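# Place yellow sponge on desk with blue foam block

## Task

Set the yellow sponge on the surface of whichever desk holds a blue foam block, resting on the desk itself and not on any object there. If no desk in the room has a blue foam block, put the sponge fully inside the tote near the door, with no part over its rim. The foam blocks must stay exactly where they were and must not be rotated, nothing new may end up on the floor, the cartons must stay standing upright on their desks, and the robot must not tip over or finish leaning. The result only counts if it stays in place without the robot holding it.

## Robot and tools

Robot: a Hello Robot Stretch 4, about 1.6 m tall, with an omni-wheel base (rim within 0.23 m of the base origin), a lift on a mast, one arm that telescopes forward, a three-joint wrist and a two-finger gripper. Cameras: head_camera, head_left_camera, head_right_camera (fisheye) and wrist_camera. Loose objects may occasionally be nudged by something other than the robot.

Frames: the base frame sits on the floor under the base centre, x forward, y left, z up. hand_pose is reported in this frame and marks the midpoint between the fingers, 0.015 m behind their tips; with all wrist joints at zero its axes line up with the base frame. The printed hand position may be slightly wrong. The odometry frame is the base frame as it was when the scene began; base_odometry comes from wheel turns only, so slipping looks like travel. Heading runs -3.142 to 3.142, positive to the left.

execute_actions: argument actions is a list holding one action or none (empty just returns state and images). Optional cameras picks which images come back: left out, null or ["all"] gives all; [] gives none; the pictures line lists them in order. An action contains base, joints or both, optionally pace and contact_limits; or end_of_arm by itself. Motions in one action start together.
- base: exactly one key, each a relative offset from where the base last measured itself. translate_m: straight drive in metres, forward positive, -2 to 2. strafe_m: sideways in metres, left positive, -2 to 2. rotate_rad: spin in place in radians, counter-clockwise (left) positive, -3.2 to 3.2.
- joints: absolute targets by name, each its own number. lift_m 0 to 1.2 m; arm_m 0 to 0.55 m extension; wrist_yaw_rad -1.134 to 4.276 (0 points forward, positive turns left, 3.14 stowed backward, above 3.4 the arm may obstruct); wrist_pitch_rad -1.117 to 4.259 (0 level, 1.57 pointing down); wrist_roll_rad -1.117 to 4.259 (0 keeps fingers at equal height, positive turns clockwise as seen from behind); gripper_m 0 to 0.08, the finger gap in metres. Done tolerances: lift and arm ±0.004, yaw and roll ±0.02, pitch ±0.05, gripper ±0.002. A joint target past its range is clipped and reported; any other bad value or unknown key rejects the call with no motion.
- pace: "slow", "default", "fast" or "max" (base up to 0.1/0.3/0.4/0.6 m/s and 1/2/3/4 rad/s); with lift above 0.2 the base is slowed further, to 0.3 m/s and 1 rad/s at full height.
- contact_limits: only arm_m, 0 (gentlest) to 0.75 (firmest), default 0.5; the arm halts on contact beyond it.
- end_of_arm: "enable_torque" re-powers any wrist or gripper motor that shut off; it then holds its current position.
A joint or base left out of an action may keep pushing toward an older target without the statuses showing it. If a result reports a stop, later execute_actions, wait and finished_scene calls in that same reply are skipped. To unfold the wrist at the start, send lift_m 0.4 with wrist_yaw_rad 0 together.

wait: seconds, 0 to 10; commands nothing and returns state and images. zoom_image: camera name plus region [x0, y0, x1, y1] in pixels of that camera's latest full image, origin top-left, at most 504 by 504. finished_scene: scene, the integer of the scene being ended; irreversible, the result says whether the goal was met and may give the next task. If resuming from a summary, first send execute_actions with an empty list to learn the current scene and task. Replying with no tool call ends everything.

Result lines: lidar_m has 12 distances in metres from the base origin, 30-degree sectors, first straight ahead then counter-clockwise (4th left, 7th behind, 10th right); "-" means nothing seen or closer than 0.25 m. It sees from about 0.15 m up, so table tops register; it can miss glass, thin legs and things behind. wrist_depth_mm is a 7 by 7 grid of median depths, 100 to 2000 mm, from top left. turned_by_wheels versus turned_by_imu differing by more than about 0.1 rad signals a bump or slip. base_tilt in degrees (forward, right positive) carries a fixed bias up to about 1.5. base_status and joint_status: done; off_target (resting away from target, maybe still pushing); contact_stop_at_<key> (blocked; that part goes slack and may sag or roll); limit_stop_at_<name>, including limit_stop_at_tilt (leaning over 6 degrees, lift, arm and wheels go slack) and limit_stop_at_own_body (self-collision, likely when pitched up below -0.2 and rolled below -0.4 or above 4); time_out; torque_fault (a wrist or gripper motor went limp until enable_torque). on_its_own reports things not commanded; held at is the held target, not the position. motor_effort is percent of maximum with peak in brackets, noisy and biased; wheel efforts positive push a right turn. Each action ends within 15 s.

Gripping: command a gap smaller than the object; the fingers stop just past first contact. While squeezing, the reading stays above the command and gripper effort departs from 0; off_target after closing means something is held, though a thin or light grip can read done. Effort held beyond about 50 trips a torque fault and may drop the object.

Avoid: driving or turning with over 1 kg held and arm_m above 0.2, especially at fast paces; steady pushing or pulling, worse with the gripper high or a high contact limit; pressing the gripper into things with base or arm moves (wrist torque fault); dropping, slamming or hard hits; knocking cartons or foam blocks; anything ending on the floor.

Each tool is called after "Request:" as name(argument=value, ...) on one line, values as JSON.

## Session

Request:
execute_actions(actions=[])

Scene clock: 0.00 s.
base_odometry: x=+0.000 y=+0.000 heading=+0.000 (m, m, rad; odometry frame)
turned_by_wheels: +0.000 (rad since the last result)
turned_by_imu: +0.000 (rad since the last result)
base_tilt: forward=+0.1 right=-0.2 (deg)
lidar_m: 1.25 1.38 1.31 1.28 1.38 1.36 1.34 1.47 1.85 1.81 1.22 0.97
base_status: not commanded
joint_positions: lift_m=+0.211 arm_m=+0.002 wrist_yaw_rad=+3.044 wrist_pitch_rad=+0.019 wrist_roll_rad=+0.003 gripper_m=+0.040
joint_status: not commanded
motor_effort: lift_m=+20 arm_m=-1 wrist_yaw_rad=-2 wrist_pitch_rad=-10 wrist_roll_rad=+0 gripper_m=+2 wheel_0=-1 wheel_1=-1 wheel_2=+1 (%)
hand_pose: x=-0.0301 y=+0.1078 z=+0.3848 quat_wxyz=(+0.049, -0.009, +0.002, +0.999) (m; base frame)
wrist_depth_mm: - 139 - - - - - / - 139 1618 1661 - - - / 109 138 1983 - - - - / 133 155 - - - - - / - - - - - - - / 1397 1499 1537 1576 1661 1661 1708 / 991 - 132 1025 106 1118 1098
pictures: head_camera, head_left_camera, head_right_camera, wrist_camera
Images, in order (width x height): head_camera 420x560, head_left_camera 420x672, head_right_camera 420x672, wrist_camera 616x392.

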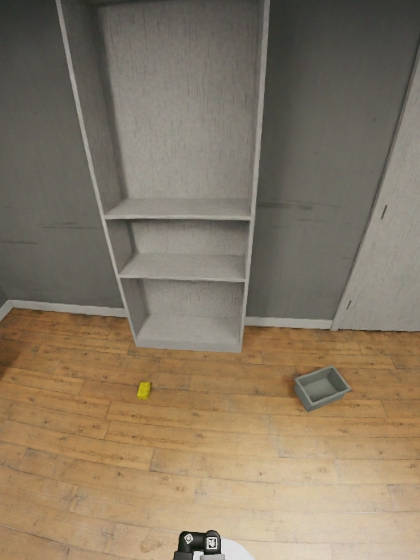

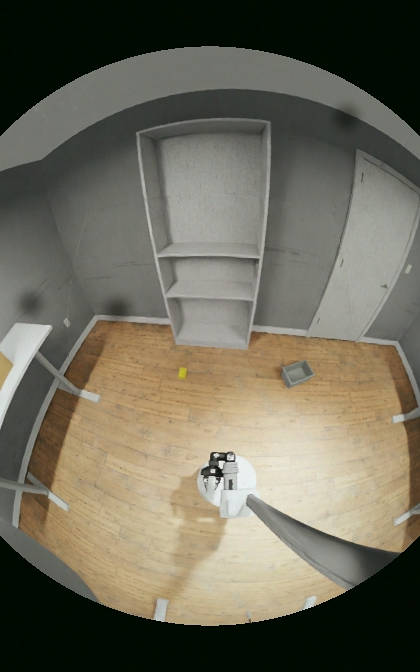

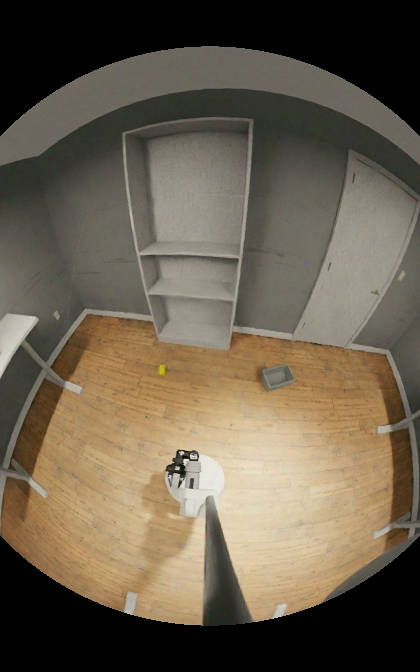

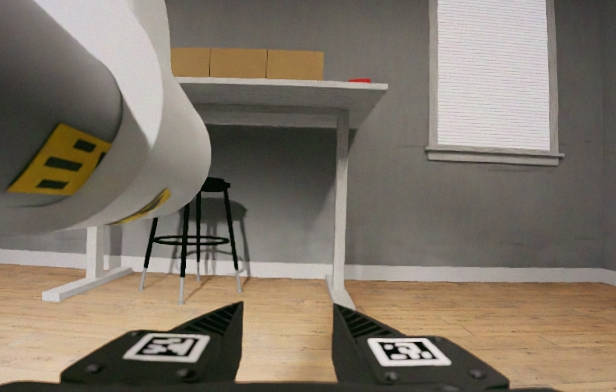

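Request:
execute_actions(actions=[{"base":{"strafe_m":0.53},"joints":{"lift_m":0.4,"wrist_yaw_rad":0,"wrist_pitch_rad":1.57,"gripper_m":0.08}}], cameras=[])

Request:
execute_actions(actions=[{"base":{"translate_m":0.35},"joints":{"arm_m":0.35}}], cameras=["wrist_camera"])

Scene clock: 9.07 s.
base_odometry: x=+0.000 y=+0.530 heading=+0.000 (m, m, rad; odometry frame)
turned_by_wheels: +0.000 (rad since the last result)
turned_by_imu: +0.002 (rad since the last result)
base_tilt: forward=+0.0 right=-0.2 (deg)
lidar_m: 1.33 0.98 0.77 0.75 0.79 2.07 1.36 1.38 2.37 2.36 1.37 1.35
base_status: done
joint_positions: lift_m=+0.400 arm_m=+0.002 wrist_yaw_rad=+0.000 wrist_pitch_rad=+1.570 wrist_roll_rad=+0.003 gripper_m=+0.080
joint_status: all done
motor_effort: lift_m=+24(26) arm_m=-1(1) wrist_yaw_rad=-3(5) wrist_pitch_rad=-2(6) wrist_roll_rad=-1(0) gripper_m=+3(2) wheel_0=-1(9) wheel_1=+3(13) wheel_2=+0(1) (%)
hand_pose: x=+0.1731 y=-0.0874 z=+0.3652 quat_wxyz=(+0.707, +0.001, +0.707, -0.001) (m; base frame)
wrist_depth_mm: 508 517 525 525 539 544 549 / 508 512 521 525 535 539 549 / 504 508 517 521 530 539 544 / 500 508 512 521 525 535 539 / 500 307 303 517 525 530 535 / 293 293 296 301 521 530 530 / - - 294 298 135 - -
pictures: none
No camera images: the call's "cameras" was empty. Leave "cameras" out to get every camera's image.

Scene clock: 11.70 s.
base_odometry: x=+0.350 y=+0.530 heading=+0.001 (m, m, rad; odometry frame)
turned_by_wheels: +0.000 (rad since the last result)
turned_by_imu: -0.001 (rad since the last result)
base_tilt: forward=+0.1 right=-0.2 (deg)
lidar_m: 0.97 1.40 0.73 0.70 0.78 1.16 1.99 1.80 2.44 2.41 1.20 1.01
base_status: done
joint_positions: lift_m=+0.400 arm_m=+0.349 wrist_yaw_rad=+0.000 wrist_pitch_rad=+1.570 wrist_roll_rad=+0.003 gripper_m=+0.080
joint_status: all done
motor_effort: lift_m=+24(24) arm_m=+4(4) wrist_yaw_rad=-3(3) wrist_pitch_rad=-2(2) wrist_roll_rad=+0(1) gripper_m=+2(3) wheel_0=+2(5) wheel_1=+3(7) wheel_2=+0(13) (%)
hand_pose: x=+0.5204 y=-0.0874 z=+0.3652 quat_wxyz=(+0.707, +0.001, +0.707, -0.001) (m; base frame)
wrist_depth_mm: 508 512 521 530 535 539 549 / 508 512 517 525 530 539 544 / 504 512 517 521 530 535 544 / 500 508 512 517 525 530 539 / 500 500 508 512 521 530 535 / 492 500 504 512 517 525 535 / - - 504 508 135 - -
pictures: wrist_camera
Images, in order (width x height): wrist_camera 616x392.

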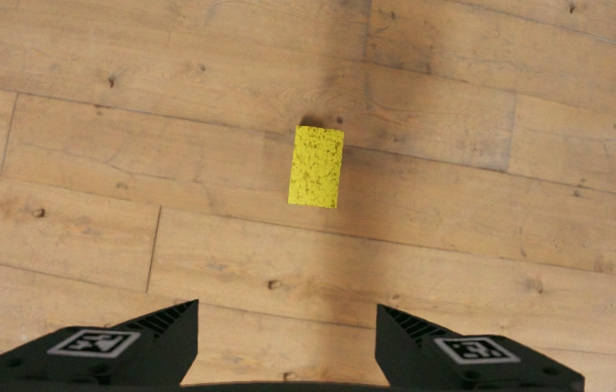

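Request:
execute_actions(actions=[{"base":{"strafe_m":-0.031},"joints":{"arm_m":0.466,"lift_m":0.12,"wrist_roll_rad":0.1}}], cameras=["wrist_camera"])

Scene clock: 18.37 s.
base_odometry: x=+0.350 y=+0.499 heading=+0.000 (m, m, rad; odometry frame)
turned_by_wheels: +0.000 (rad since the last result)
turned_by_imu: +0.001 (rad since the last result)
base_tilt: forward=+0.1 right=-0.2 (deg)
lidar_m: 0.95 1.40 0.75 0.73 0.79 1.21 1.97 1.80 2.43 2.36 1.16 0.98
base_status: done
joint_positions: lift_m=+0.120 arm_m=+0.465 wrist_yaw_rad=+0.000 wrist_pitch_rad=+1.570 wrist_roll_rad=+0.100 gripper_m=+0.080
joint_status: all done
motor_effort: lift_m=+16(22) arm_m=+4(5) wrist_yaw_rad=-2(2) wrist_pitch_rad=+0(3) wrist_roll_rad=+1(2) gripper_m=+1(2) wheel_0=+2(9) wheel_1=-3(12) wheel_2=+0(1) (%)
hand_pose: x=+0.6363 y=-0.0874 z=+0.0859 quat_wxyz=(+0.706, +0.035, +0.706, -0.035) (m; base frame)
wrist_depth_mm: 231 234 236 240 243 245 249 / 230 233 236 238 241 244 247 / 229 231 234 236 240 242 244 / 228 231 233 236 238 241 244 / 226 229 230 189 236 240 242 / 224 227 187 188 235 238 241 / - - 186 187 135 - -
pictures: wrist_camera
Images, in order (width x height): wrist_camera 616x392.

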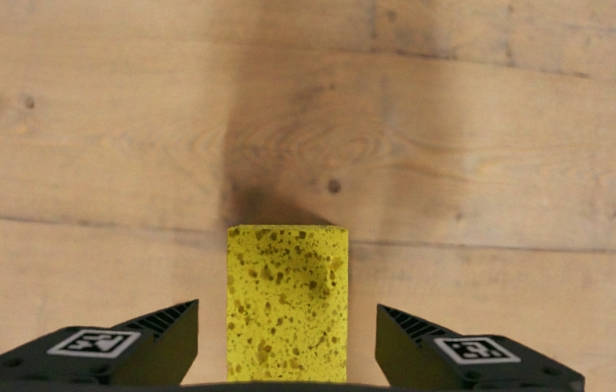

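Request:
execute_actions(actions=[{"joints":{"lift_m":0.06},"pace":"slow"}], cameras=[])

Request:
execute_actions(actions=[{"joints":{"gripper_m":0.04}}], cameras=[])

Request:
execute_actions(actions=[{"joints":{"lift_m":0.3,"arm_m":0.0,"wrist_roll_rad":0}}], cameras=[])

Request:
execute_actions(actions=[{"base":{"rotate_rad":1.5},"joints":{"lift_m":1.2,"wrist_yaw_rad":1.4,"wrist_pitch_rad":0.9}}], cameras=["head_camera","head_left_camera"])

Scene clock: 28.20 s.
base_odometry: x=+0.350 y=+0.499 heading=+0.000 (m, m, rad; odometry frame)
turned_by_wheels: +0.000 (rad since the last result)
turned_by_imu: +0.001 (rad since the last result)
base_tilt: forward=+0.1 right=-0.2 (deg)
lidar_m: 0.98 1.40 0.74 0.74 0.80 1.23 1.99 1.82 2.41 2.38 1.17 1.00
base_status: not commanded
joint_positions: lift_m=+0.060 arm_m=+0.465 wrist_yaw_rad=+0.000 wrist_pitch_rad=+1.570 wrist_roll_rad=+0.100 gripper_m=+0.080
joint_status: all done
motor_effort: lift_m=+15(15) arm_m=+4(4) wrist_yaw_rad=-2(3) wrist_pitch_rad=+1(2) wrist_roll_rad=+2(1) gripper_m=+1(2) wheel_0=+2(2) wheel_1=-4(4) wheel_2=+0(0) (%)
hand_pose: x=+0.6363 y=-0.0874 z=+0.0260 quat_wxyz=(+0.706, +0.035, +0.706, -0.035) (m; base frame)
wrist_depth_mm: 172 173 176 178 180 182 - / 171 173 175 177 179 181 183 / 170 172 174 176 178 181 182 / 169 171 173 175 177 179 181 / 168 170 128 129 176 178 180 / 167 168 127 129 153 178 179 / - - 126 128 129 - -
pictures: none
No camera images: the call's "cameras" was empty. Leave "cameras" out to get every camera's image.

Scene clock: 29.20 s.
base_odometry: x=+0.350 y=+0.499 heading=+0.000 (m, m, rad; odometry frame)
turned_by_wheels: +0.000 (rad since the last result)
turned_by_imu: +0.000 (rad since the last result)
base_tilt: forward=+0.1 right=-0.3 (deg)
lidar_m: 0.98 1.42 0.76 0.73 0.81 1.22 2.00 1.79 2.41 2.36 1.18 1.00
base_status: not commanded
joint_positions: lift_m=+0.060 arm_m=+0.465 wrist_yaw_rad=+0.000 wrist_pitch_rad=+1.570 wrist_roll_rad=+0.100 gripper_m=+0.060
joint_status: gripper_m off_target (ended at +0.060, target +0.040)
on_its_own: gripper_m is held at +0.054, not at your +0.040, by its contact guard: the fingers met something
motor_effort: lift_m=+15(14) arm_m=+4(4) wrist_yaw_rad=-1(2) wrist_pitch_rad=-3(0) wrist_roll_rad=+1(2) gripper_m=-38(40) wheel_0=+2(1) wheel_1=-3(3) wheel_2=+0(0) (%)
hand_pose: x=+0.6363 y=-0.0874 z=+0.0260 quat_wxyz=(+0.706, +0.035, +0.706, -0.035) (m; base frame)
wrist_depth_mm: 172 174 176 178 180 183 - / 171 173 175 177 179 181 183 / 170 172 174 176 178 180 182 / 169 171 173 175 177 179 181 / 168 169 128 129 176 179 180 / 167 169 127 128 175 178 179 / - - 126 128 115 177 -
pictures: none
No camera images: the call's "cameras" was empty. Leave "cameras" out to get every camera's image.

Scene clock: 31.63 s.
base_odometry: x=+0.350 y=+0.499 heading=+0.000 (m, m, rad; odometry frame)
turned_by_wheels: +0.000 (rad since the last result)
turned_by_imu: +0.001 (rad since the last result)
base_tilt: forward=+0.0 right=-0.2 (deg)
lidar_m: 0.96 1.38 0.76 0.75 0.81 1.22 1.98 1.79 2.39 2.37 1.16 1.00
base_status: not commanded
joint_positions: lift_m=+0.300 arm_m=+0.003 wrist_yaw_rad=+0.000 wrist_pitch_rad=+1.570 wrist_roll_rad=+0.000 gripper_m=+0.060
joint_status: all done
joint sent to its limit — the command would take arm_m past its lower limit, so that joint was sent only as far as its limit.
on_its_own: gripper_m is held at +0.054, not at your +0.040, by its contact guard: the fingers met something
motor_effort: lift_m=+25(26) arm_m=-5(4) wrist_yaw_rad=-1(2) wrist_pitch_rad=-3(3) wrist_roll_rad=+0(4) gripper_m=-38(40) wheel_0=+2(2) wheel_1=-3(3) wheel_2=+0(0) (%)
hand_pose: x=+0.1737 y=-0.0874 z=+0.2651 quat_wxyz=(+0.707, +0.000, +0.707, +0.000) (m; base frame)
wrist_depth_mm: 410 415 424 427 433 442 442 / 407 413 418 424 430 433 439 / 404 410 415 421 430 433 436 / 404 410 415 418 424 430 436 / 402 220 128 129 421 427 430 / 195 196 127 129 418 424 427 / - - 126 128 116 421 430
pictures: none
No camera images: the call's "cameras" was empty. Leave "cameras" out to get every camera's image.

Scene clock: 35.90 s.
base_odometry: x=+0.350 y=+0.499 heading=+1.500 (m, m, rad; odometry frame)
turned_by_wheels: +1.500 (rad since the last result)
turned_by_imu: +1.527 (rad since the last result)
base_tilt: forward=+0.1 right=-0.2 (deg)
lidar_m: 0.73 0.77 1.10 1.65 1.73 2.49 3.20 1.19 1.03 0.97 1.37 0.78
base_status: done
joint_positions: lift_m=+1.199 arm_m=+0.003 wrist_yaw_rad=+1.400 wrist_pitch_rad=+0.902 wrist_roll_rad=+0.000 gripper_m=+0.060
joint_status: all done
on_its_own: gripper_m is held at +0.054, not at your +0.040, by its contact guard: the fingers met something
motor_effort: lift_m=+25(26) arm_m=-4(4) wrist_yaw_rad=-1(3) wrist_pitch_rad=-6(14) wrist_roll_rad=-1(3) gripper_m=-37(37) wheel_0=-1(10) wheel_1=-4(12) wheel_2=-1(7) (%)
hand_pose: x=+0.2821 y=+0.1151 z=+1.2108 quat_wxyz=(+0.688, -0.281, +0.333, +0.580) (m; base frame)
wrist_depth_mm: - - - - - 976 798 / - - - - - 866 778 / - - - - - 1863 691 / 1756 1808 1808 1863 1863 1808 621 / 1537 1576 128 129 1661 1708 1618 / 1366 1397 127 128 1464 1499 1464 / - - 126 128 115 1366 1397
pictures: head_camera, head_left_camera
Images, in order (width x height): head_camera 420x560, head_left_camera 420x672.

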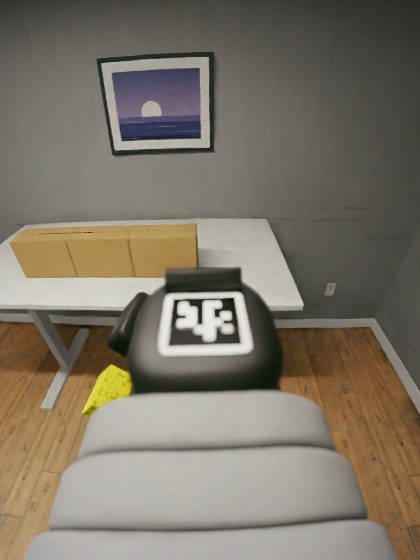

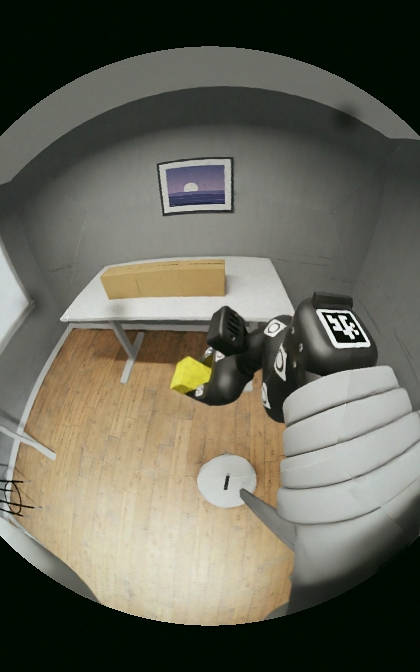

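Request:
execute_actions(actions=[{"base":{"strafe_m":-0.25},"joints":{"wrist_pitch_rad":0.75}}], cameras=[])

Request:
execute_actions(actions=[{"base":{"translate_m":0.32},"joints":{"arm_m":0.55}}], cameras=["wrist_camera"])

Scene clock: 42.87 s.
base_odometry: x=+0.599 y=+0.482 heading=+1.500 (m, m, rad; odometry frame)
turned_by_wheels: +0.000 (rad since the last result)
turned_by_imu: +0.000 (rad since the last result)
base_tilt: forward=+0.1 right=-0.2 (deg)
lidar_m: 0.73 0.77 1.09 1.88 2.01 2.52 1.11 1.08 0.75 0.73 1.10 1.57
base_status: done
joint_positions: lift_m=+1.199 arm_m=+0.003 wrist_yaw_rad=+1.400 wrist_pitch_rad=+0.753 wrist_roll_rad=+0.000 gripper_m=+0.060
joint_status: all done
on_its_own: gripper_m is held at +0.054, not at your +0.040, by its contact guard: the fingers met something
motor_effort: lift_m=+25(25) arm_m=-4(4) wrist_yaw_rad=-2(0) wrist_pitch_rad=-8(14) wrist_roll_rad=-2(2) gripper_m=-37(37) wheel_0=+0(11) wheel_1=-4(14) wheel_2=+0(1) (%)
hand_pose: x=+0.2861 y=+0.1381 z=+1.2323 quat_wxyz=(+0.711, -0.237, +0.281, +0.599) (m; base frame)
wrist_depth_mm: - - - - - 1576 1430 / - - - - - 991 778 / - - - - - 891 778 / - - - - - - 699 / 1756 1808 128 129 1808 1863 634 / 1499 1537 127 128 1576 1618 1576 / - - 126 128 115 1464 1430
pictures: none
No camera images: the call's "cameras" was empty. Leave "cameras" out to get every camera's image.

Scene clock: 45.53 s.
base_odometry: x=+0.622 y=+0.801 heading=+1.500 (m, m, rad; odometry frame)
turned_by_wheels: +0.000 (rad since the last result)
turned_by_imu: -0.001 (rad since the last result)
base_tilt: forward=+0.0 right=-0.2 (deg)
lidar_m: 0.40 0.43 0.65 1.91 1.97 2.88 3.57 1.05 0.76 0.81 1.13 1.24
base_status: done
joint_positions: lift_m=+1.199 arm_m=+0.549 wrist_yaw_rad=+1.400 wrist_pitch_rad=+0.752 wrist_roll_rad=+0.000 gripper_m=+0.060
joint_status: all done
on_its_own: gripper_m is held at +0.054, not at your +0.040, by its contact guard: the fingers met something
motor_effort: lift_m=+24(25) arm_m=+4(7) wrist_yaw_rad=+0(2) wrist_pitch_rad=-7(8) wrist_roll_rad=-1(2) gripper_m=-37(37) wheel_0=+2(9) wheel_1=+5(7) wheel_2=-1(13) (%)
hand_pose: x=+0.8327 y=+0.1381 z=+1.2324 quat_wxyz=(+0.711, -0.237, +0.281, +0.599) (m; base frame)
wrist_depth_mm: - - 1229 1756 1098 661 496 / - 591 904 1025 1025 676 508 / - 436 723 768 820 683 512 / 368 364 627 654 668 654 521 / 301 317 128 129 554 591 525 / 334 332 128 129 477 496 508 / - - 126 128 115 445 445
pictures: wrist_camera
Images, in order (width x height): wrist_camera 616x392.

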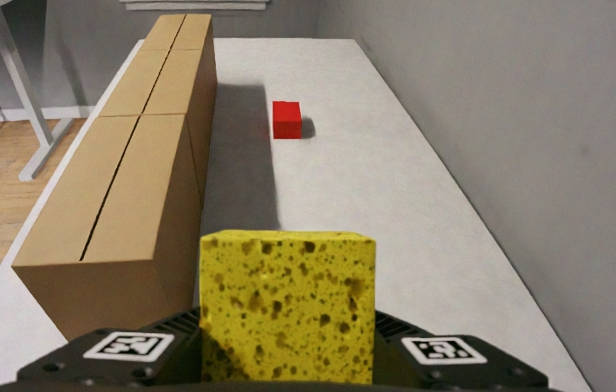

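Request:
execute_actions(actions=[{"joints":{"wrist_pitch_rad":1.15}}], cameras=["wrist_camera"])

Request:
execute_actions(actions=[{"base":{"translate_m":-0.4},"joints":{"arm_m":0.0,"wrist_pitch_rad":0.75}}], cameras=[])

Request:
execute_actions(actions=[{"base":{"rotate_rad":1.57}}], cameras=[])

Request:
execute_actions(actions=[{"base":{"translate_m":1.0}}], cameras=["head_camera","head_left_camera"])

Scene clock: 53.67 s.
base_odometry: x=+0.622 y=+0.801 heading=+1.500 (m, m, rad; odometry frame)
turned_by_wheels: +0.000 (rad since the last result)
turned_by_imu: +0.001 (rad since the last result)
base_tilt: forward=+0.1 right=-0.2 (deg)
lidar_m: 0.41 0.45 0.63 1.91 2.01 2.90 3.56 1.06 0.78 0.78 1.11 1.23
base_status: not commanded
joint_positions: lift_m=+1.199 arm_m=+0.549 wrist_yaw_rad=+1.400 wrist_pitch_rad=+1.151 wrist_roll_rad=+0.000 gripper_m=+0.060
joint_status: all done
on_its_own: gripper_m is held at +0.054, not at your +0.040, by its contact guard: the fingers met something
motor_effort: lift_m=+24(24) arm_m=+4(4) wrist_yaw_rad=-4(1) wrist_pitch_rad=-2(5) wrist_roll_rad=+0(0) gripper_m=-38(36) wheel_0=+2(2) wheel_1=+5(5) wheel_2=-1(1) (%)
hand_pose: x=+0.8210 y=+0.0705 z=+1.1835 quat_wxyz=(+0.642, -0.351, +0.416, +0.540) (m; base frame)
wrist_depth_mm: 291 298 549 569 580 597 508 / 277 289 504 521 530 544 517 / 342 343 459 477 484 496 504 / 421 418 433 439 449 459 462 / 392 397 128 129 413 424 424 / 366 370 127 128 382 392 394 / - - 126 128 116 370 373
pictures: wrist_camera
Images, in order (width x height): wrist_camera 616x392.

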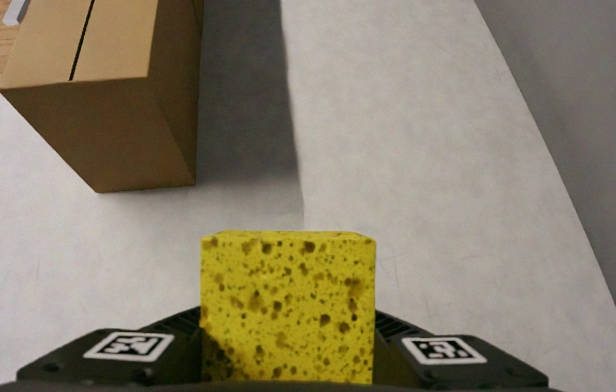

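Scene clock: 56.50 s.
base_odometry: x=+0.593 y=+0.402 heading=+1.500 (m, m, rad; odometry frame)
turned_by_wheels: +0.000 (rad since the last result)
turned_by_imu: +0.002 (rad since the last result)
base_tilt: forward=+0.0 right=-0.2 (deg)
lidar_m: 0.80 0.85 1.22 1.87 2.01 2.43 2.66 0.99 0.77 0.72 1.08 1.57
base_status: done
joint_positions: lift_m=+1.199 arm_m=+0.003 wrist_yaw_rad=+1.400 wrist_pitch_rad=+0.752 wrist_roll_rad=+0.000 gripper_m=+0.060
joint_status: all done
joint sent to its limit — the command would take arm_m past its lower limit, so that joint was sent only as far as its limit.
on_its_own: gripper_m is held at +0.054, not at your +0.040, by its contact guard: the fingers met something
motor_effort: lift_m=+24(25) arm_m=-4(5) wrist_yaw_rad=-1(2) wrist_pitch_rad=-8(14) wrist_roll_rad=-1(0) gripper_m=-37(39) wheel_0=-3(6) wheel_1=-4(9) wheel_2=+2(11) (%)
hand_pose: x=+0.2861 y=+0.1381 z=+1.2323 quat_wxyz=(+0.711, -0.237, +0.281, +0.599) (m; base frame)
wrist_depth_mm: - - - - - - 1255 / - - - - - 1060 866 / - - - - - 1618 842 / 1983 - - - - - 732 / 1756 1808 128 129 1808 1921 1618 / 1537 1537 127 128 1576 1661 1618 / - - 126 128 115 1499 1464
pictures: none
No camera images: the call's "cameras" was empty. Leave "cameras" out to get every camera's image.

Scene clock: 59.37 s.
base_odometry: x=+0.593 y=+0.402 heading=+3.069 (m, m, rad; odometry frame)
turned_by_wheels: +1.569 (rad since the last result)
turned_by_imu: +1.598 (rad since the last result)
base_tilt: forward=+0.1 right=-0.2 (deg)
lidar_m: 1.87 2.00 2.36 2.32 1.00 0.75 0.73 1.11 1.58 0.81 0.87 1.23
base_status: done
joint_positions: lift_m=+1.199 arm_m=+0.003 wrist_yaw_rad=+1.400 wrist_pitch_rad=+0.752 wrist_roll_rad=+0.000 gripper_m=+0.060
joint_status: not commanded
on_its_own: gripper_m is held at +0.054, not at your +0.040, by its contact guard: the fingers met something
motor_effort: lift_m=+25(24) arm_m=-4(4) wrist_yaw_rad=-2(2) wrist_pitch_rad=-7(10) wrist_roll_rad=-2(0) gripper_m=-35(39) wheel_0=-3(5) wheel_1=-5(7) wheel_2=-3(12) (%)
hand_pose: x=+0.2861 y=+0.1381 z=+1.2323 quat_wxyz=(+0.711, -0.237, +0.281, +0.599) (m; base frame)
wrist_depth_mm: - - - - - - - / - - - - - - - / - - - - - - - / - - - - - - - / 1756 1808 128 129 1808 1921 1921 / 1464 1537 128 128 1576 1661 1618 / - - 126 128 115 1464 1464
pictures: none
No camera images: the call's "cameras" was empty. Leave "cameras" out to get every camera's image.

Scene clock: 64.20 s.
base_odometry: x=-0.404 y=+0.474 heading=+3.069 (m, m, rad; odometry frame)
turned_by_wheels: +0.001 (rad since the last result)
turned_by_imu: -0.004 (rad since the last result)
base_tilt: forward=+0.1 right=-0.2 (deg)
lidar_m: 0.86 0.94 1.32 2.22 2.39 1.69 1.73 1.21 0.89 0.83 0.89 1.72
base_status: done
joint_positions: lift_m=+1.200 arm_m=+0.003 wrist_yaw_rad=+1.400 wrist_pitch_rad=+0.752 wrist_roll_rad=+0.000 gripper_m=+0.060
joint_status: not commanded
on_its_own: gripper_m is held at +0.054, not at your +0.040, by its contact guard: the fingers met something
motor_effort: lift_m=+23(24) arm_m=-4(4) wrist_yaw_rad=-1(3) wrist_pitch_rad=-7(6) wrist_roll_rad=-2(0) gripper_m=-37(38) wheel_0=+2(7) wheel_1=+5(8) wheel_2=-1(12) (%)
hand_pose: x=+0.2861 y=+0.1381 z=+1.2324 quat_wxyz=(+0.711, -0.237, +0.281, +0.599) (m; base frame)
wrist_depth_mm: - - - - - 1366 1025 / - - - - - 1138 904 / - - - - - - 866 / 1983 - - - - - 1255 / 1756 1756 128 129 1808 1808 1205 / 1499 1537 127 129 1618 1661 1618 / - - 126 128 115 1430 1430
pictures: head_camera, head_left_camera
Images, in order (width x height): head_camera 420x560, head_left_camera 420x672.

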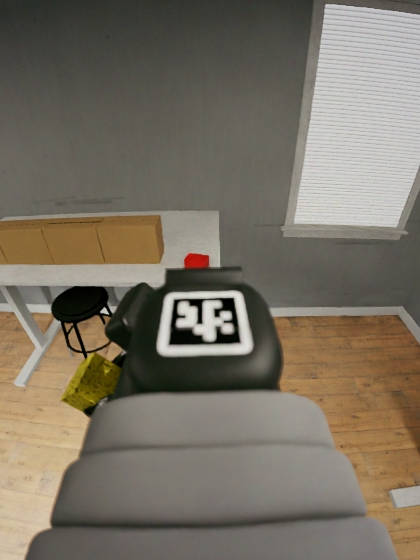

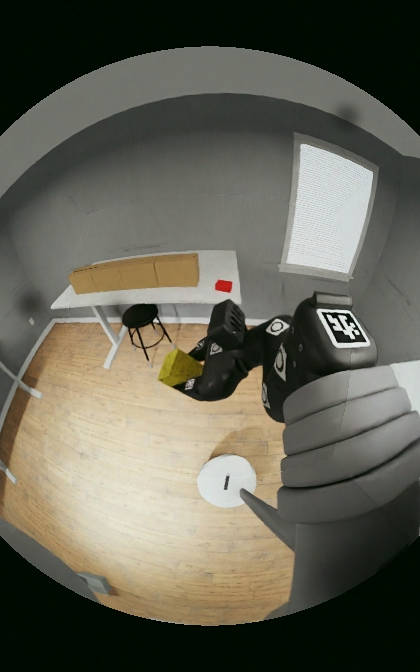

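Request:
execute_actions(actions=[{"base":{"translate_m":0.45},"joints":{"arm_m":0.55,"wrist_pitch_rad":0.7}}], cameras=["wrist_camera"])

Request:
execute_actions(actions=[{"joints":{"wrist_pitch_rad":1.15}}], cameras=["wrist_camera"])

Scene clock: 74.23 s.
base_odometry: x=-0.853 y=+0.507 heading=+3.069 (m, m, rad; odometry frame)
turned_by_wheels: +0.000 (rad since the last result)
turned_by_imu: -0.001 (rad since the last result)
base_tilt: forward=+0.0 right=-0.2 (deg)
lidar_m: 0.42 0.46 0.67 2.19 2.38 1.97 2.19 1.22 0.90 0.87 1.64 1.24
base_status: done
joint_positions: lift_m=+1.200 arm_m=+0.549 wrist_yaw_rad=+1.400 wrist_pitch_rad=+0.702 wrist_roll_rad=+0.000 gripper_m=+0.060
joint_status: all done
on_its_own: gripper_m is held at +0.054, not at your +0.040, by its contact guard: the fingers met something
motor_effort: lift_m=+23(24) arm_m=+4(4) wrist_yaw_rad=+0(3) wrist_pitch_rad=-7(11) wrist_roll_rad=-2(1) gripper_m=-38(39) wheel_0=+2(8) wheel_1=+3(8) wheel_2=-2(11) (%)
hand_pose: x=+0.8339 y=+0.1451 z=+1.2404 quat_wxyz=(+0.718, -0.222, +0.263, +0.605) (m; base frame)
wrist_depth_mm: - - - - 1138 683 517 / - 741 1008 1160 1060 699 525 / - 484 820 878 904 707 530 / 399 394 668 699 723 676 535 / 319 336 128 129 585 609 539 / 274 294 127 128 496 521 525 / - - 126 128 115 462 462
pictures: wrist_camera
Images, in order (width x height): wrist_camera 616x392.

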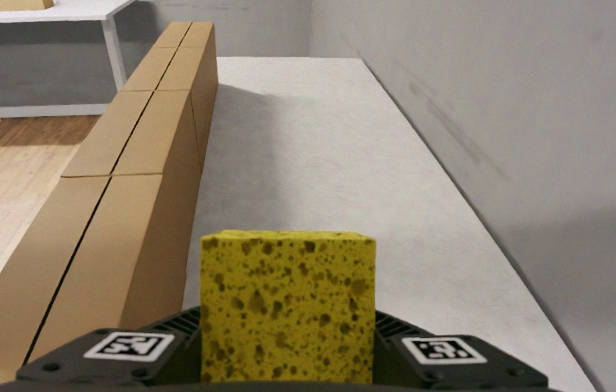

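Scene clock: 75.07 s.
base_odometry: x=-0.853 y=+0.507 heading=+3.069 (m, m, rad; odometry frame)
turned_by_wheels: +0.000 (rad since the last result)
turned_by_imu: +0.000 (rad since the last result)
base_tilt: forward=+0.0 right=-0.2 (deg)
lidar_m: 0.43 0.47 0.67 2.19 2.37 1.99 2.19 1.21 0.91 0.86 1.63 1.26
base_status: not commanded
joint_positions: lift_m=+1.200 arm_m=+0.549 wrist_yaw_rad=+1.400 wrist_pitch_rad=+1.151 wrist_roll_rad=+0.000 gripper_m=+0.060
joint_status: all done
on_its_own: gripper_m is held at +0.054, not at your +0.040, by its contact guard: the fingers met something
motor_effort: lift_m=+24(23) arm_m=+4(4) wrist_yaw_rad=-1(0) wrist_pitch_rad=-3(8) wrist_roll_rad=+0(1) gripper_m=-38(36) wheel_0=+2(2) wheel_1=+3(3) wheel_2=-2(2) (%)
hand_pose: x=+0.8210 y=+0.0705 z=+1.1835 quat_wxyz=(+0.642, -0.351, +0.416, +0.540) (m; base frame)
wrist_depth_mm: 291 303 554 564 580 603 535 / 267 285 508 521 525 539 535 / 245 282 466 477 488 496 512 / 241 281 436 442 449 452 462 / 338 359 128 129 410 421 427 / 364 368 127 128 382 392 394 / - - 126 128 115 370 373
pictures: wrist_camera
Images, in order (width x height): wrist_camera 616x392.

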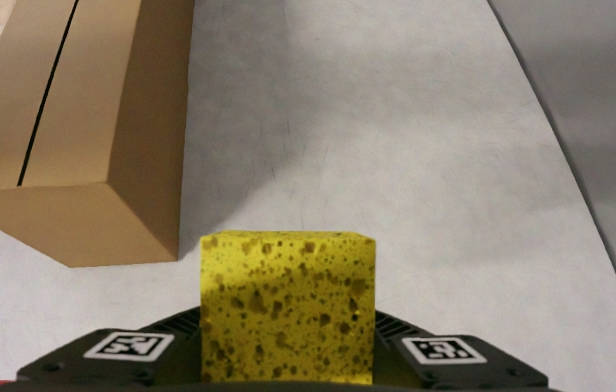

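Request:
execute_actions(actions=[{"base":{"translate_m":-0.1},"joints":{"arm_m":0.0,"wrist_pitch_rad":0.75}}], cameras=[])

Request:
execute_actions(actions=[{"base":{"rotate_rad":1.6}}], cameras=[])

Request:
execute_actions(actions=[{"base":{"translate_m":1.3}}], cameras=["head_camera","head_left_camera"])

Scene clock: 82.90 s.
base_odometry: x=-0.753 y=+0.500 heading=+3.069 (m, m, rad; odometry frame)
turned_by_wheels: +0.000 (rad since the last result)
turned_by_imu: +0.001 (rad since the last result)
base_tilt: forward=+0.0 right=-0.2 (deg)
lidar_m: 0.52 0.55 0.81 2.21 2.37 1.91 2.07 1.21 0.90 0.85 1.77 1.36
base_status: done
joint_positions: lift_m=+1.200 arm_m=+0.003 wrist_yaw_rad=+1.400 wrist_pitch_rad=+0.753 wrist_roll_rad=+0.000 gripper_m=+0.060
joint_status: all done
joint sent to its limit — the command would take arm_m past its lower limit, so that joint was sent only as far as its limit.
on_its_own: gripper_m is held at +0.054, not at your +0.040, by its contact guard: the fingers met something
motor_effort: lift_m=+23(23) arm_m=-5(6) wrist_yaw_rad=-1(1) wrist_pitch_rad=-9(12) wrist_roll_rad=+0(2) gripper_m=-39(40) wheel_0=-1(7) wheel_1=-5(11) wheel_2=+0(6) (%)
hand_pose: x=+0.2861 y=+0.1381 z=+1.2324 quat_wxyz=(+0.711, -0.237, +0.281, +0.599) (m; base frame)
wrist_depth_mm: - - - - 1098 1430 1281 / - - - - 1025 707 1182 / - - - - 878 676 535 / - - - - 1808 647 517 / 1756 1756 128 129 1205 580 517 / 1499 1537 127 128 1366 517 488 / - - 126 128 115 449 449
pictures: none
No camera images: the call's "cameras" was empty. Leave "cameras" out to get every camera's image.

Scene clock: 85.77 s.
base_odometry: x=-0.753 y=+0.499 heading=-1.615 (m, m, rad; odometry frame)
turned_by_wheels: +1.599 (rad since the last result)
turned_by_imu: +1.629 (rad since the last result)
base_tilt: forward=+0.0 right=-0.2 (deg)
lidar_m: 2.20 2.39 1.91 2.07 1.20 0.88 0.85 1.72 1.35 0.53 0.58 0.86
base_status: done
joint_positions: lift_m=+1.200 arm_m=+0.003 wrist_yaw_rad=+1.400 wrist_pitch_rad=+0.753 wrist_roll_rad=+0.000 gripper_m=+0.060
joint_status: not commanded
on_its_own: gripper_m is held at +0.054, not at your +0.040, by its contact guard: the fingers met something
motor_effort: lift_m=+23(24) arm_m=-4(4) wrist_yaw_rad=-3(3) wrist_pitch_rad=-7(7) wrist_roll_rad=-1(0) gripper_m=-39(35) wheel_0=-3(8) wheel_1=-5(5) wheel_2=-2(6) (%)
hand_pose: x=+0.2861 y=+0.1381 z=+1.2324 quat_wxyz=(+0.711, -0.237, +0.281, +0.599) (m; base frame)
wrist_depth_mm: - - - - - - - / - - - - - - - / - - - - - - - / 1983 - - - - - - / 1708 1756 128 129 1863 1921 1921 / 1499 1537 127 128 1576 1661 1661 / - - 126 128 115 1499 1464
pictures: none
No camera images: the call's "cameras" was empty. Leave "cameras" out to get every camera's image.

Scene clock: 91.60 s.
base_odometry: x=-0.810 y=-0.799 heading=-1.614 (m, m, rad; odometry frame)
turned_by_wheels: +0.000 (rad since the last result)
turned_by_imu: -0.005 (rad since the last result)
base_tilt: forward=+0.1 right=-0.2 (deg)
lidar_m: 0.90 0.97 1.48 1.62 2.16 2.30 2.97 0.84 0.66 0.63 1.50 0.93
base_status: done
joint_positions: lift_m=+1.200 arm_m=+0.003 wrist_yaw_rad=+1.400 wrist_pitch_rad=+0.752 wrist_roll_rad=+0.000 gripper_m=+0.060
joint_status: not commanded
on_its_own: gripper_m is held at +0.054, not at your +0.040, by its contact guard: the fingers met something
motor_effort: lift_m=+23(23) arm_m=-4(5) wrist_yaw_rad=+0(3) wrist_pitch_rad=-8(8) wrist_roll_rad=-2(2) gripper_m=-38(39) wheel_0=+2(10) wheel_1=+5(8) wheel_2=-1(16) (%)
hand_pose: x=+0.2861 y=+0.1381 z=+1.2324 quat_wxyz=(+0.711, -0.237, +0.281, +0.599) (m; base frame)
wrist_depth_mm: 1983 - - - - - 1863 / - - - - - - 1182 / - - - - - - 931 / - - - - - - 1808 / 1708 1756 128 129 1808 1808 1808 / 1499 1537 127 128 1576 1618 1618 / - - 126 128 115 1499 1464
pictures: head_camera, head_left_camera
Images, in order (width x height): head_camera 420x560, head_left_camera 420x672.

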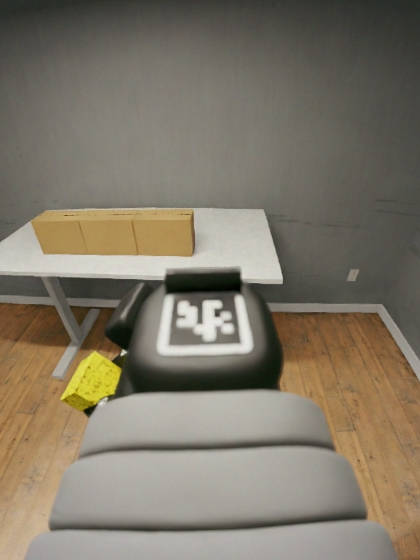

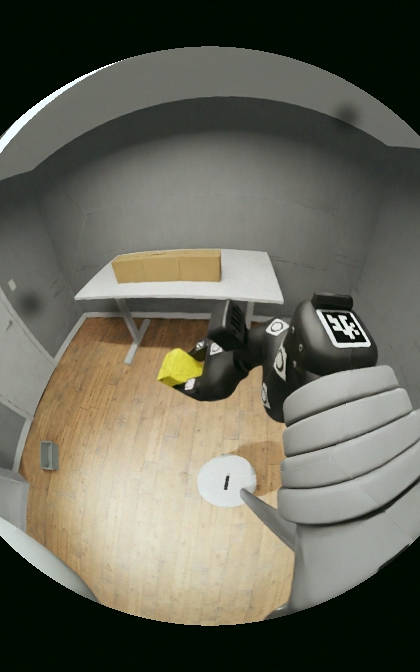

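Request:
execute_actions(actions=[{"base":{"translate_m":0.5},"joints":{"arm_m":0.55}}], cameras=["wrist_camera"])

Request:
execute_actions(actions=[{"base":{"strafe_m":-0.12},"joints":{"wrist_pitch_rad":1.15}}], cameras=["wrist_camera"])

Scene clock: 100.13 s.
base_odometry: x=-0.832 y=-1.299 heading=-1.614 (m, m, rad; odometry frame)
turned_by_wheels: +0.000 (rad since the last result)
turned_by_imu: -0.001 (rad since the last result)
base_tilt: forward=+0.1 right=-0.2 (deg)
lidar_m: 0.40 0.45 0.67 2.19 1.76 2.87 3.51 0.90 0.73 1.44 1.55 0.41
base_status: done
joint_positions: lift_m=+1.200 arm_m=+0.549 wrist_yaw_rad=+1.400 wrist_pitch_rad=+0.752 wrist_roll_rad=+0.000 gripper_m=+0.060
joint_status: all done
on_its_own: gripper_m is held at +0.054, not at your +0.040, by its contact guard: the fingers met something
motor_effort: lift_m=+23(24) arm_m=+4(3) wrist_yaw_rad=-3(0) wrist_pitch_rad=-5(6) wrist_roll_rad=-1(0) gripper_m=-39(38) wheel_0=+2(7) wheel_1=+3(9) wheel_2=-1(10) (%)
hand_pose: x=+0.8327 y=+0.1381 z=+1.2325 quat_wxyz=(+0.711, -0.237, +0.281, +0.599) (m; base frame)
wrist_depth_mm: 1983 1983 - - 1281 750 559 / - 627 707 1025 1042 768 569 / - 436 715 798 820 768 574 / 384 359 603 615 668 691 580 / 300 309 128 129 559 580 580 / 263 271 127 129 480 496 530 / - - 126 128 116 445 445
pictures: wrist_camera
Images, in order (width x height): wrist_camera 616x392.

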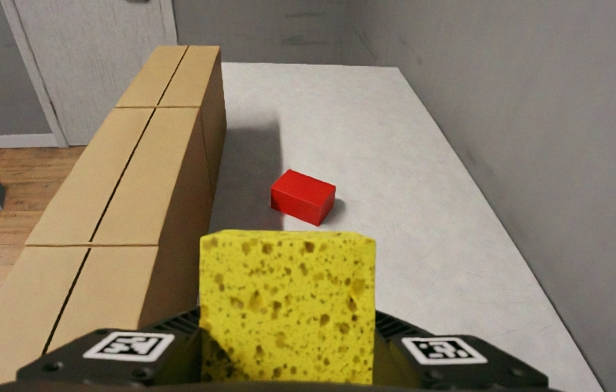

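Scene clock: 101.70 s.
base_odometry: x=-0.952 y=-1.293 heading=-1.614 (m, m, rad; odometry frame)
turned_by_wheels: +0.000 (rad since the last result)
turned_by_imu: +0.000 (rad since the last result)
base_tilt: forward=+0.1 right=-0.2 (deg)
lidar_m: 0.40 0.43 0.65 2.31 1.84 2.86 3.51 0.76 0.64 1.34 1.42 0.41
base_status: done
joint_positions: lift_m=+1.200 arm_m=+0.549 wrist_yaw_rad=+1.400 wrist_pitch_rad=+1.151 wrist_roll_rad=+0.000 gripper_m=+0.060
joint_status: all done
on_its_own: gripper_m is held at +0.054, not at your +0.040, by its contact guard: the fingers met something
motor_effort: lift_m=+24(23) arm_m=+4(4) wrist_yaw_rad=-4(3) wrist_pitch_rad=-6(7) wrist_roll_rad=+0(1) gripper_m=-38(36) wheel_0=+2(15) wheel_1=-2(10) wheel_2=+0(6) (%)
hand_pose: x=+0.8210 y=+0.0705 z=+1.1835 quat_wxyz=(+0.642, -0.351, +0.416, +0.540) (m; base frame)
wrist_depth_mm: 291 298 549 569 580 603 564 / 268 279 500 521 530 544 559 / 245 266 466 477 484 492 539 / 227 265 433 442 445 455 459 / 282 315 128 129 410 418 424 / 366 370 127 128 384 392 397 / - - 126 128 116 373 373
pictures: wrist_camera
Images, in order (width x height): wrist_camera 616x392.

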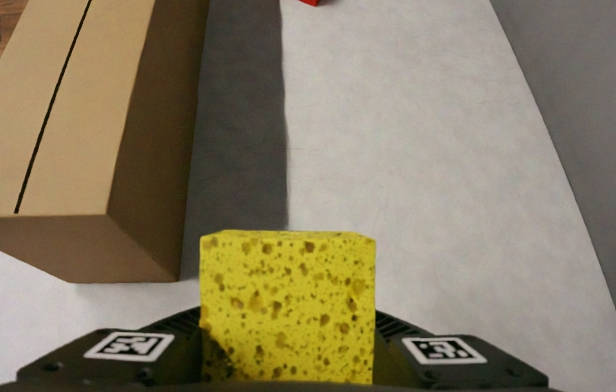

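Request:
execute_actions(actions=[{"base":{"translate_m":-0.35},"joints":{"arm_m":0.0}}], cameras=[])

Request:
execute_actions(actions=[{"base":{"rotate_rad":1.8},"joints":{"lift_m":0.45,"wrist_yaw_rad":0,"wrist_pitch_rad":1.57}}], cameras=[])

Request:
execute_actions(actions=[{"base":{"translate_m":1.1},"joints":{"arm_m":0.3}}], cameras=["head_camera","wrist_camera"])

Scene clock: 111.80 s.
base_odometry: x=-0.936 y=-0.944 heading=-1.614 (m, m, rad; odometry frame)
turned_by_wheels: +0.000 (rad since the last result)
turned_by_imu: +0.003 (rad since the last result)
base_tilt: forward=+0.0 right=-0.2 (deg)
lidar_m: 0.75 0.80 1.21 1.77 2.31 2.47 3.14 0.72 0.54 0.52 1.40 1.63
base_status: done
joint_positions: lift_m=+1.200 arm_m=+0.003 wrist_yaw_rad=+1.400 wrist_pitch_rad=+1.151 wrist_roll_rad=+0.000 gripper_m=+0.060
joint_status: all done
joint sent to its limit — the command would take arm_m past its lower limit, so that joint was sent only as far as its limit.
on_its_own: gripper_m is held at +0.054, not at your +0.040, by its contact guard: the fingers met something
motor_effort: lift_m=+24(24) arm_m=-4(4) wrist_yaw_rad=-1(0) wrist_pitch_rad=-6(3) wrist_roll_rad=+3(0) gripper_m=-38(39) wheel_0=-2(6) wheel_1=-4(8) wheel_2=+1(13) (%)
hand_pose: x=+0.2744 y=+0.0705 z=+1.1835 quat_wxyz=(+0.642, -0.351, +0.416, +0.540) (m; base frame)
wrist_depth_mm: 1921 1863 1921 - - 1983 1160 / 1756 1756 1808 1808 1863 1808 1708 / 1576 1618 1661 1661 1708 1756 1708 / 1464 1499 1499 1499 1576 1576 1576 / 1366 1397 128 129 1430 1464 1499 / 1281 1308 128 128 1336 1366 1397 / - - 126 128 115 1281 1281
pictures: none
No camera images: the call's "cameras" was empty. Leave "cameras" out to get every camera's image.

Scene clock: 115.57 s.
base_odometry: x=-0.936 y=-0.944 heading=+0.185 (m, m, rad; odometry frame)
turned_by_wheels: +1.799 (rad since the last result)
turned_by_imu: +1.832 (rad since the last result)
base_tilt: forward=+0.0 right=-0.2 (deg)
lidar_m: 1.72 2.51 2.30 1.01 0.60 0.51 0.53 1.57 0.76 0.76 0.91 2.37
base_status: done
joint_positions: lift_m=+0.450 arm_m=+0.003 wrist_yaw_rad=+0.000 wrist_pitch_rad=+1.570 wrist_roll_rad=+0.000 gripper_m=+0.060
joint_status: all done
on_its_own: gripper_m is held at +0.054, not at your +0.040, by its contact guard: the fingers met something
motor_effort: lift_m=+15(23) arm_m=-4(4) wrist_yaw_rad=-3(7) wrist_pitch_rad=-1(0) wrist_roll_rad=+1(3) gripper_m=-38(36) wheel_0=-4(7) wheel_1=-5(9) wheel_2=-4(6) (%)
hand_pose: x=+0.1737 y=-0.0874 z=+0.4159 quat_wxyz=(+0.707, +0.000, +0.707, +0.000) (m; base frame)
wrist_depth_mm: 564 569 574 580 591 597 603 / 559 564 574 574 585 597 603 / 559 559 569 574 585 585 597 / 549 554 569 574 585 585 591 / 549 355 128 129 574 580 591 / 345 342 127 128 569 580 585 / - - 126 128 116 574 580
pictures: none
No camera images: the call's "cameras" was empty. Leave "cameras" out to get every camera's image.

Scene clock: 120.73 s.
base_odometry: x=+0.145 y=-0.742 heading=+0.185 (m, m, rad; odometry frame)
turned_by_wheels: +0.000 (rad since the last result)
turned_by_imu: -0.005 (rad since the last result)
base_tilt: forward=+0.0 right=-0.2 (deg)
lidar_m: 0.66 1.23 1.99 2.01 1.81 1.54 1.92 1.28 1.12 1.10 1.50 0.71
base_status: done
joint_positions: lift_m=+0.450 arm_m=+0.299 wrist_yaw_rad=+0.000 wrist_pitch_rad=+1.570 wrist_roll_rad=+0.000 gripper_m=+0.060
joint_status: all done
on_its_own: gripper_m is held at +0.054, not at your +0.040, by its contact guard: the fingers met something
motor_effort: lift_m=+16(15) arm_m=+4(5) wrist_yaw_rad=-4(3) wrist_pitch_rad=-1(4) wrist_roll_rad=+0(0) gripper_m=-39(38) wheel_0=+2(4) wheel_1=+4(10) wheel_2=-1(8) (%)
hand_pose: x=+0.4703 y=-0.0874 z=+0.4159 quat_wxyz=(+0.707, +0.000, +0.707, +0.000) (m; base frame)
wrist_depth_mm: 559 559 574 580 580 597 603 / 554 564 564 559 480 591 603 / 549 559 569 580 580 585 597 / 554 559 564 569 574 585 591 / 549 554 128 129 574 580 585 / 544 549 127 128 574 580 585 / - - 126 128 115 580 585
pictures: head_camera, wrist_camera
Images, in order (width x height): head_camera 420x560, wrist_camera 616x392.

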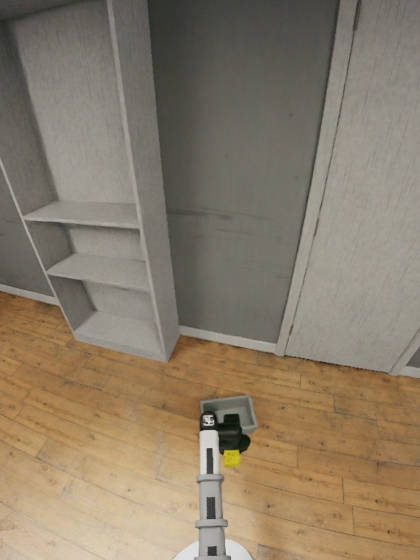

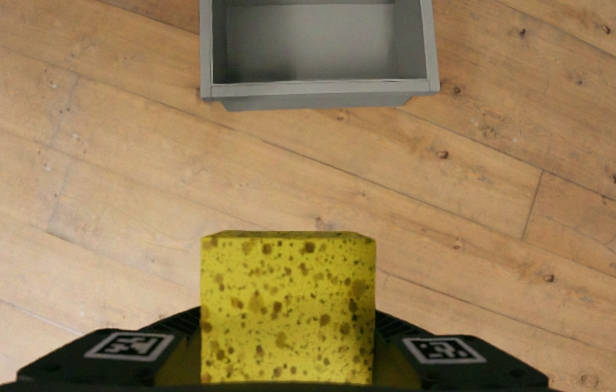

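Request:
execute_actions(actions=[{"base":{"translate_m":0.1},"joints":{"arm_m":0.475,"lift_m":0.3,"wrist_roll_rad":1.53}}], cameras=["wrist_camera"])

Scene clock: 128.17 s.
base_odometry: x=+0.243 y=-0.723 heading=+0.185 (m, m, rad; odometry frame)
turned_by_wheels: +0.000 (rad since the last result)
turned_by_imu: +0.001 (rad since the last result)
base_tilt: forward=+0.0 right=-0.2 (deg)
lidar_m: 0.58 1.14 1.95 1.97 1.94 1.66 2.04 1.32 1.13 1.14 1.40 0.61
base_status: done
joint_positions: lift_m=+0.300 arm_m=+0.474 wrist_yaw_rad=+0.000 wrist_pitch_rad=+1.570 wrist_roll_rad=+1.530 gripper_m=+0.060
joint_status: all done
on_its_own: gripper_m is held at +0.054, not at your +0.040, by its contact guard: the fingers met something
motor_effort: lift_m=+15(15) arm_m=+4(5) wrist_yaw_rad=+0(2) wrist_pitch_rad=+1(3) wrist_roll_rad=+2(5) gripper_m=-36(39) wheel_0=+1(4) wheel_1=+4(5) wheel_2=-1(13) (%)
hand_pose: x=+0.6454 y=-0.0874 z=+0.2659 quat_wxyz=(+0.511, +0.490, +0.510, -0.489) (m; base frame)
wrist_depth_mm: 407 413 415 421 427 430 433 / 407 410 310 312 424 427 430 / 407 410 413 415 421 427 433 / 404 407 410 413 418 424 430 / 404 404 128 129 418 424 430 / 402 314 127 128 296 421 427 / - - 126 128 115 424 421
pictures: wrist_camera
Images, in order (width x height): wrist_camera 616x392.

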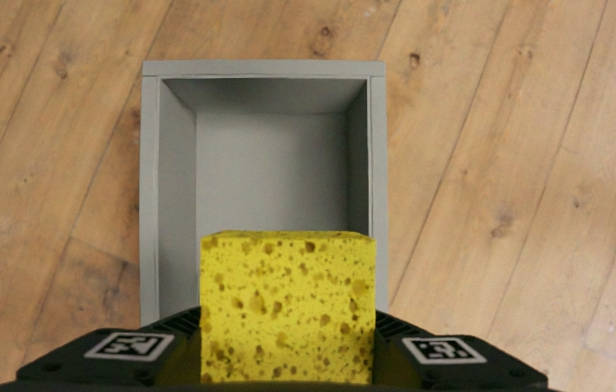

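Centre 264 vs ~294: forward 0.023.

Request:
execute_actions(actions=[{"joints":{"arm_m":0.497}}], cameras=[])

Request:
execute_actions(actions=[{"joints":{"lift_m":0.07},"pace":"slow"}], cameras=[])

Request:
execute_actions(actions=[{"joints":{"gripper_m":0.075}}], cameras=[])

Request:
execute_actions(actions=[{"joints":{"lift_m":0.4}}], cameras=["wrist_camera"])

Scene clock: 136.30 s.
base_odometry: x=+0.243 y=-0.723 heading=+0.185 (m, m, rad; odometry frame)
turned_by_wheels: +0.000 (rad since the last result)
turned_by_imu: +0.001 (rad since the last result)
base_tilt: forward=+0.1 right=-0.2 (deg)
lidar_m: 0.56 1.12 1.95 1.99 1.96 1.65 2.04 1.31 1.15 1.13 1.41 0.61
base_status: not commanded
joint_positions: lift_m=+0.300 arm_m=+0.496 wrist_yaw_rad=+0.000 wrist_pitch_rad=+1.570 wrist_roll_rad=+1.530 gripper_m=+0.060
joint_status: all done
on_its_own: gripper_m is held at +0.054, not at your +0.040, by its contact guard: the fingers met something
motor_effort: lift_m=+15(15) arm_m=+4(5) wrist_yaw_rad=+0(3) wrist_pitch_rad=+0(4) wrist_roll_rad=+1(1) gripper_m=-38(38) wheel_0=+1(0) wheel_1=+3(4) wheel_2=-2(1) (%)
hand_pose: x=+0.6673 y=-0.0874 z=+0.2659 quat_wxyz=(+0.510, +0.490, +0.510, -0.489) (m; base frame)
wrist_depth_mm: 407 410 418 421 424 430 436 / 404 413 319 338 338 427 433 / 404 410 413 415 392 424 430 / 404 410 407 413 392 424 430 / 402 407 128 129 298 424 430 / 402 404 127 128 297 421 427 / - - 126 128 115 421 424
pictures: none
No camera images: the call's "cameras" was empty. Leave "cameras" out to get every camera's image.

Scene clock: 138.87 s.
base_odometry: x=+0.243 y=-0.723 heading=+0.185 (m, m, rad; odometry frame)
turned_by_wheels: +0.000 (rad since the last result)
turned_by_imu: +0.001 (rad since the last result)
base_tilt: forward=+0.0 right=-0.2 (deg)
lidar_m: 0.54 1.14 1.97 1.95 1.95 1.67 2.01 1.28 1.13 1.13 1.40 0.60
base_status: not commanded
joint_positions: lift_m=+0.070 arm_m=+0.496 wrist_yaw_rad=+0.000 wrist_pitch_rad=+1.570 wrist_roll_rad=+1.530 gripper_m=+0.060
joint_status: all done
on_its_own: gripper_m is held at +0.054, not at your +0.040, by its contact guard: the fingers met something
motor_effort: lift_m=+15(15) arm_m=+4(4) wrist_yaw_rad=-1(3) wrist_pitch_rad=+2(3) wrist_roll_rad=+1(1) gripper_m=-38(37) wheel_0=+0(1) wheel_1=+4(3) wheel_2=-1(2) (%)
hand_pose: x=+0.6673 y=-0.0874 z=+0.0360 quat_wxyz=(+0.510, +0.490, +0.510, -0.489) (m; base frame)
wrist_depth_mm: 125 179 181 183 185 153 - / 126 179 181 182 184 155 - / 127 179 180 182 183 156 - / 127 178 179 181 183 156 - / 127 177 128 129 182 156 - / 125 175 127 128 181 156 - / - - 126 128 116 127 -
pictures: none
No camera images: the call's "cameras" was empty. Leave "cameras" out to get every camera's image.

Scene clock: 139.70 s.
base_odometry: x=+0.243 y=-0.723 heading=+0.185 (m, m, rad; odometry frame)
turned_by_wheels: +0.000 (rad since the last result)
turned_by_imu: +0.000 (rad since the last result)
base_tilt: forward=+0.1 right=-0.2 (deg)
lidar_m: 0.55 1.14 1.98 1.96 1.96 1.66 2.01 1.31 1.14 1.16 1.42 0.60
base_status: not commanded
joint_positions: lift_m=+0.070 arm_m=+0.496 wrist_yaw_rad=+0.000 wrist_pitch_rad=+1.570 wrist_roll_rad=+1.530 gripper_m=+0.075
joint_status: all done
motor_effort: lift_m=+14(15) arm_m=+4(4) wrist_yaw_rad=-1(1) wrist_pitch_rad=-2(1) wrist_roll_rad=+1(2) gripper_m=+1(37) wheel_0=+1(1) wheel_1=+4(4) wheel_2=-2(1) (%)
hand_pose: x=+0.6673 y=-0.0874 z=+0.0360 quat_wxyz=(+0.510, +0.490, +0.510, -0.489) (m; base frame)
wrist_depth_mm: 125 180 181 183 185 153 - / 126 179 180 183 185 155 - / 127 178 180 182 183 156 - / 127 178 180 181 183 157 - / 126 177 135 136 182 156 - / 125 163 134 135 181 156 - / - - 134 135 126 - -
pictures: none
No camera images: the call's "cameras" was empty. Leave "cameras" out to get every camera's image.

Scene clock: 142.07 s.
base_odometry: x=+0.243 y=-0.723 heading=+0.185 (m, m, rad; odometry frame)
turned_by_wheels: +0.000 (rad since the last result)
turned_by_imu: +0.001 (rad since the last result)
base_tilt: forward=+0.0 right=-0.3 (deg)
lidar_m: 0.54 1.13 1.97 1.99 1.95 1.65 2.02 1.30 1.12 1.15 1.40 0.61
base_status: not commanded
joint_positions: lift_m=+0.400 arm_m=+0.496 wrist_yaw_rad=+0.000 wrist_pitch_rad=+1.570 wrist_roll_rad=+1.530 gripper_m=+0.075
joint_status: all done
motor_effort: lift_m=+24(25) arm_m=+4(4) wrist_yaw_rad=-2(1) wrist_pitch_rad=-1(2) wrist_roll_rad=+4(2) gripper_m=+3(4) wheel_0=+1(1) wheel_1=+4(4) wheel_2=-2(2) (%)
hand_pose: x=+0.6673 y=-0.0874 z=+0.3651 quat_wxyz=(+0.510, +0.490, +0.510, -0.489) (m; base frame)
wrist_depth_mm: 508 512 517 521 530 535 539 / 508 508 517 521 530 530 535 / 504 508 512 517 525 530 535 / 504 504 508 517 521 525 530 / 500 504 508 466 521 525 530 / 500 500 492 508 469 525 525 / - - 389 413 126 - 525
pictures: wrist_camera
Images, in order (width x height): wrist_camera 616x392.

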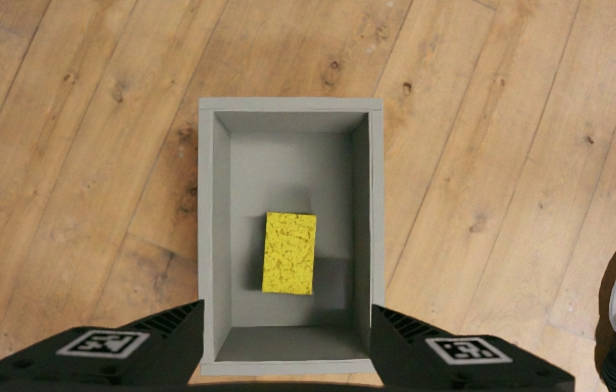

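Request:
finished_scene(scene=2)

The scene is finished: the task was done.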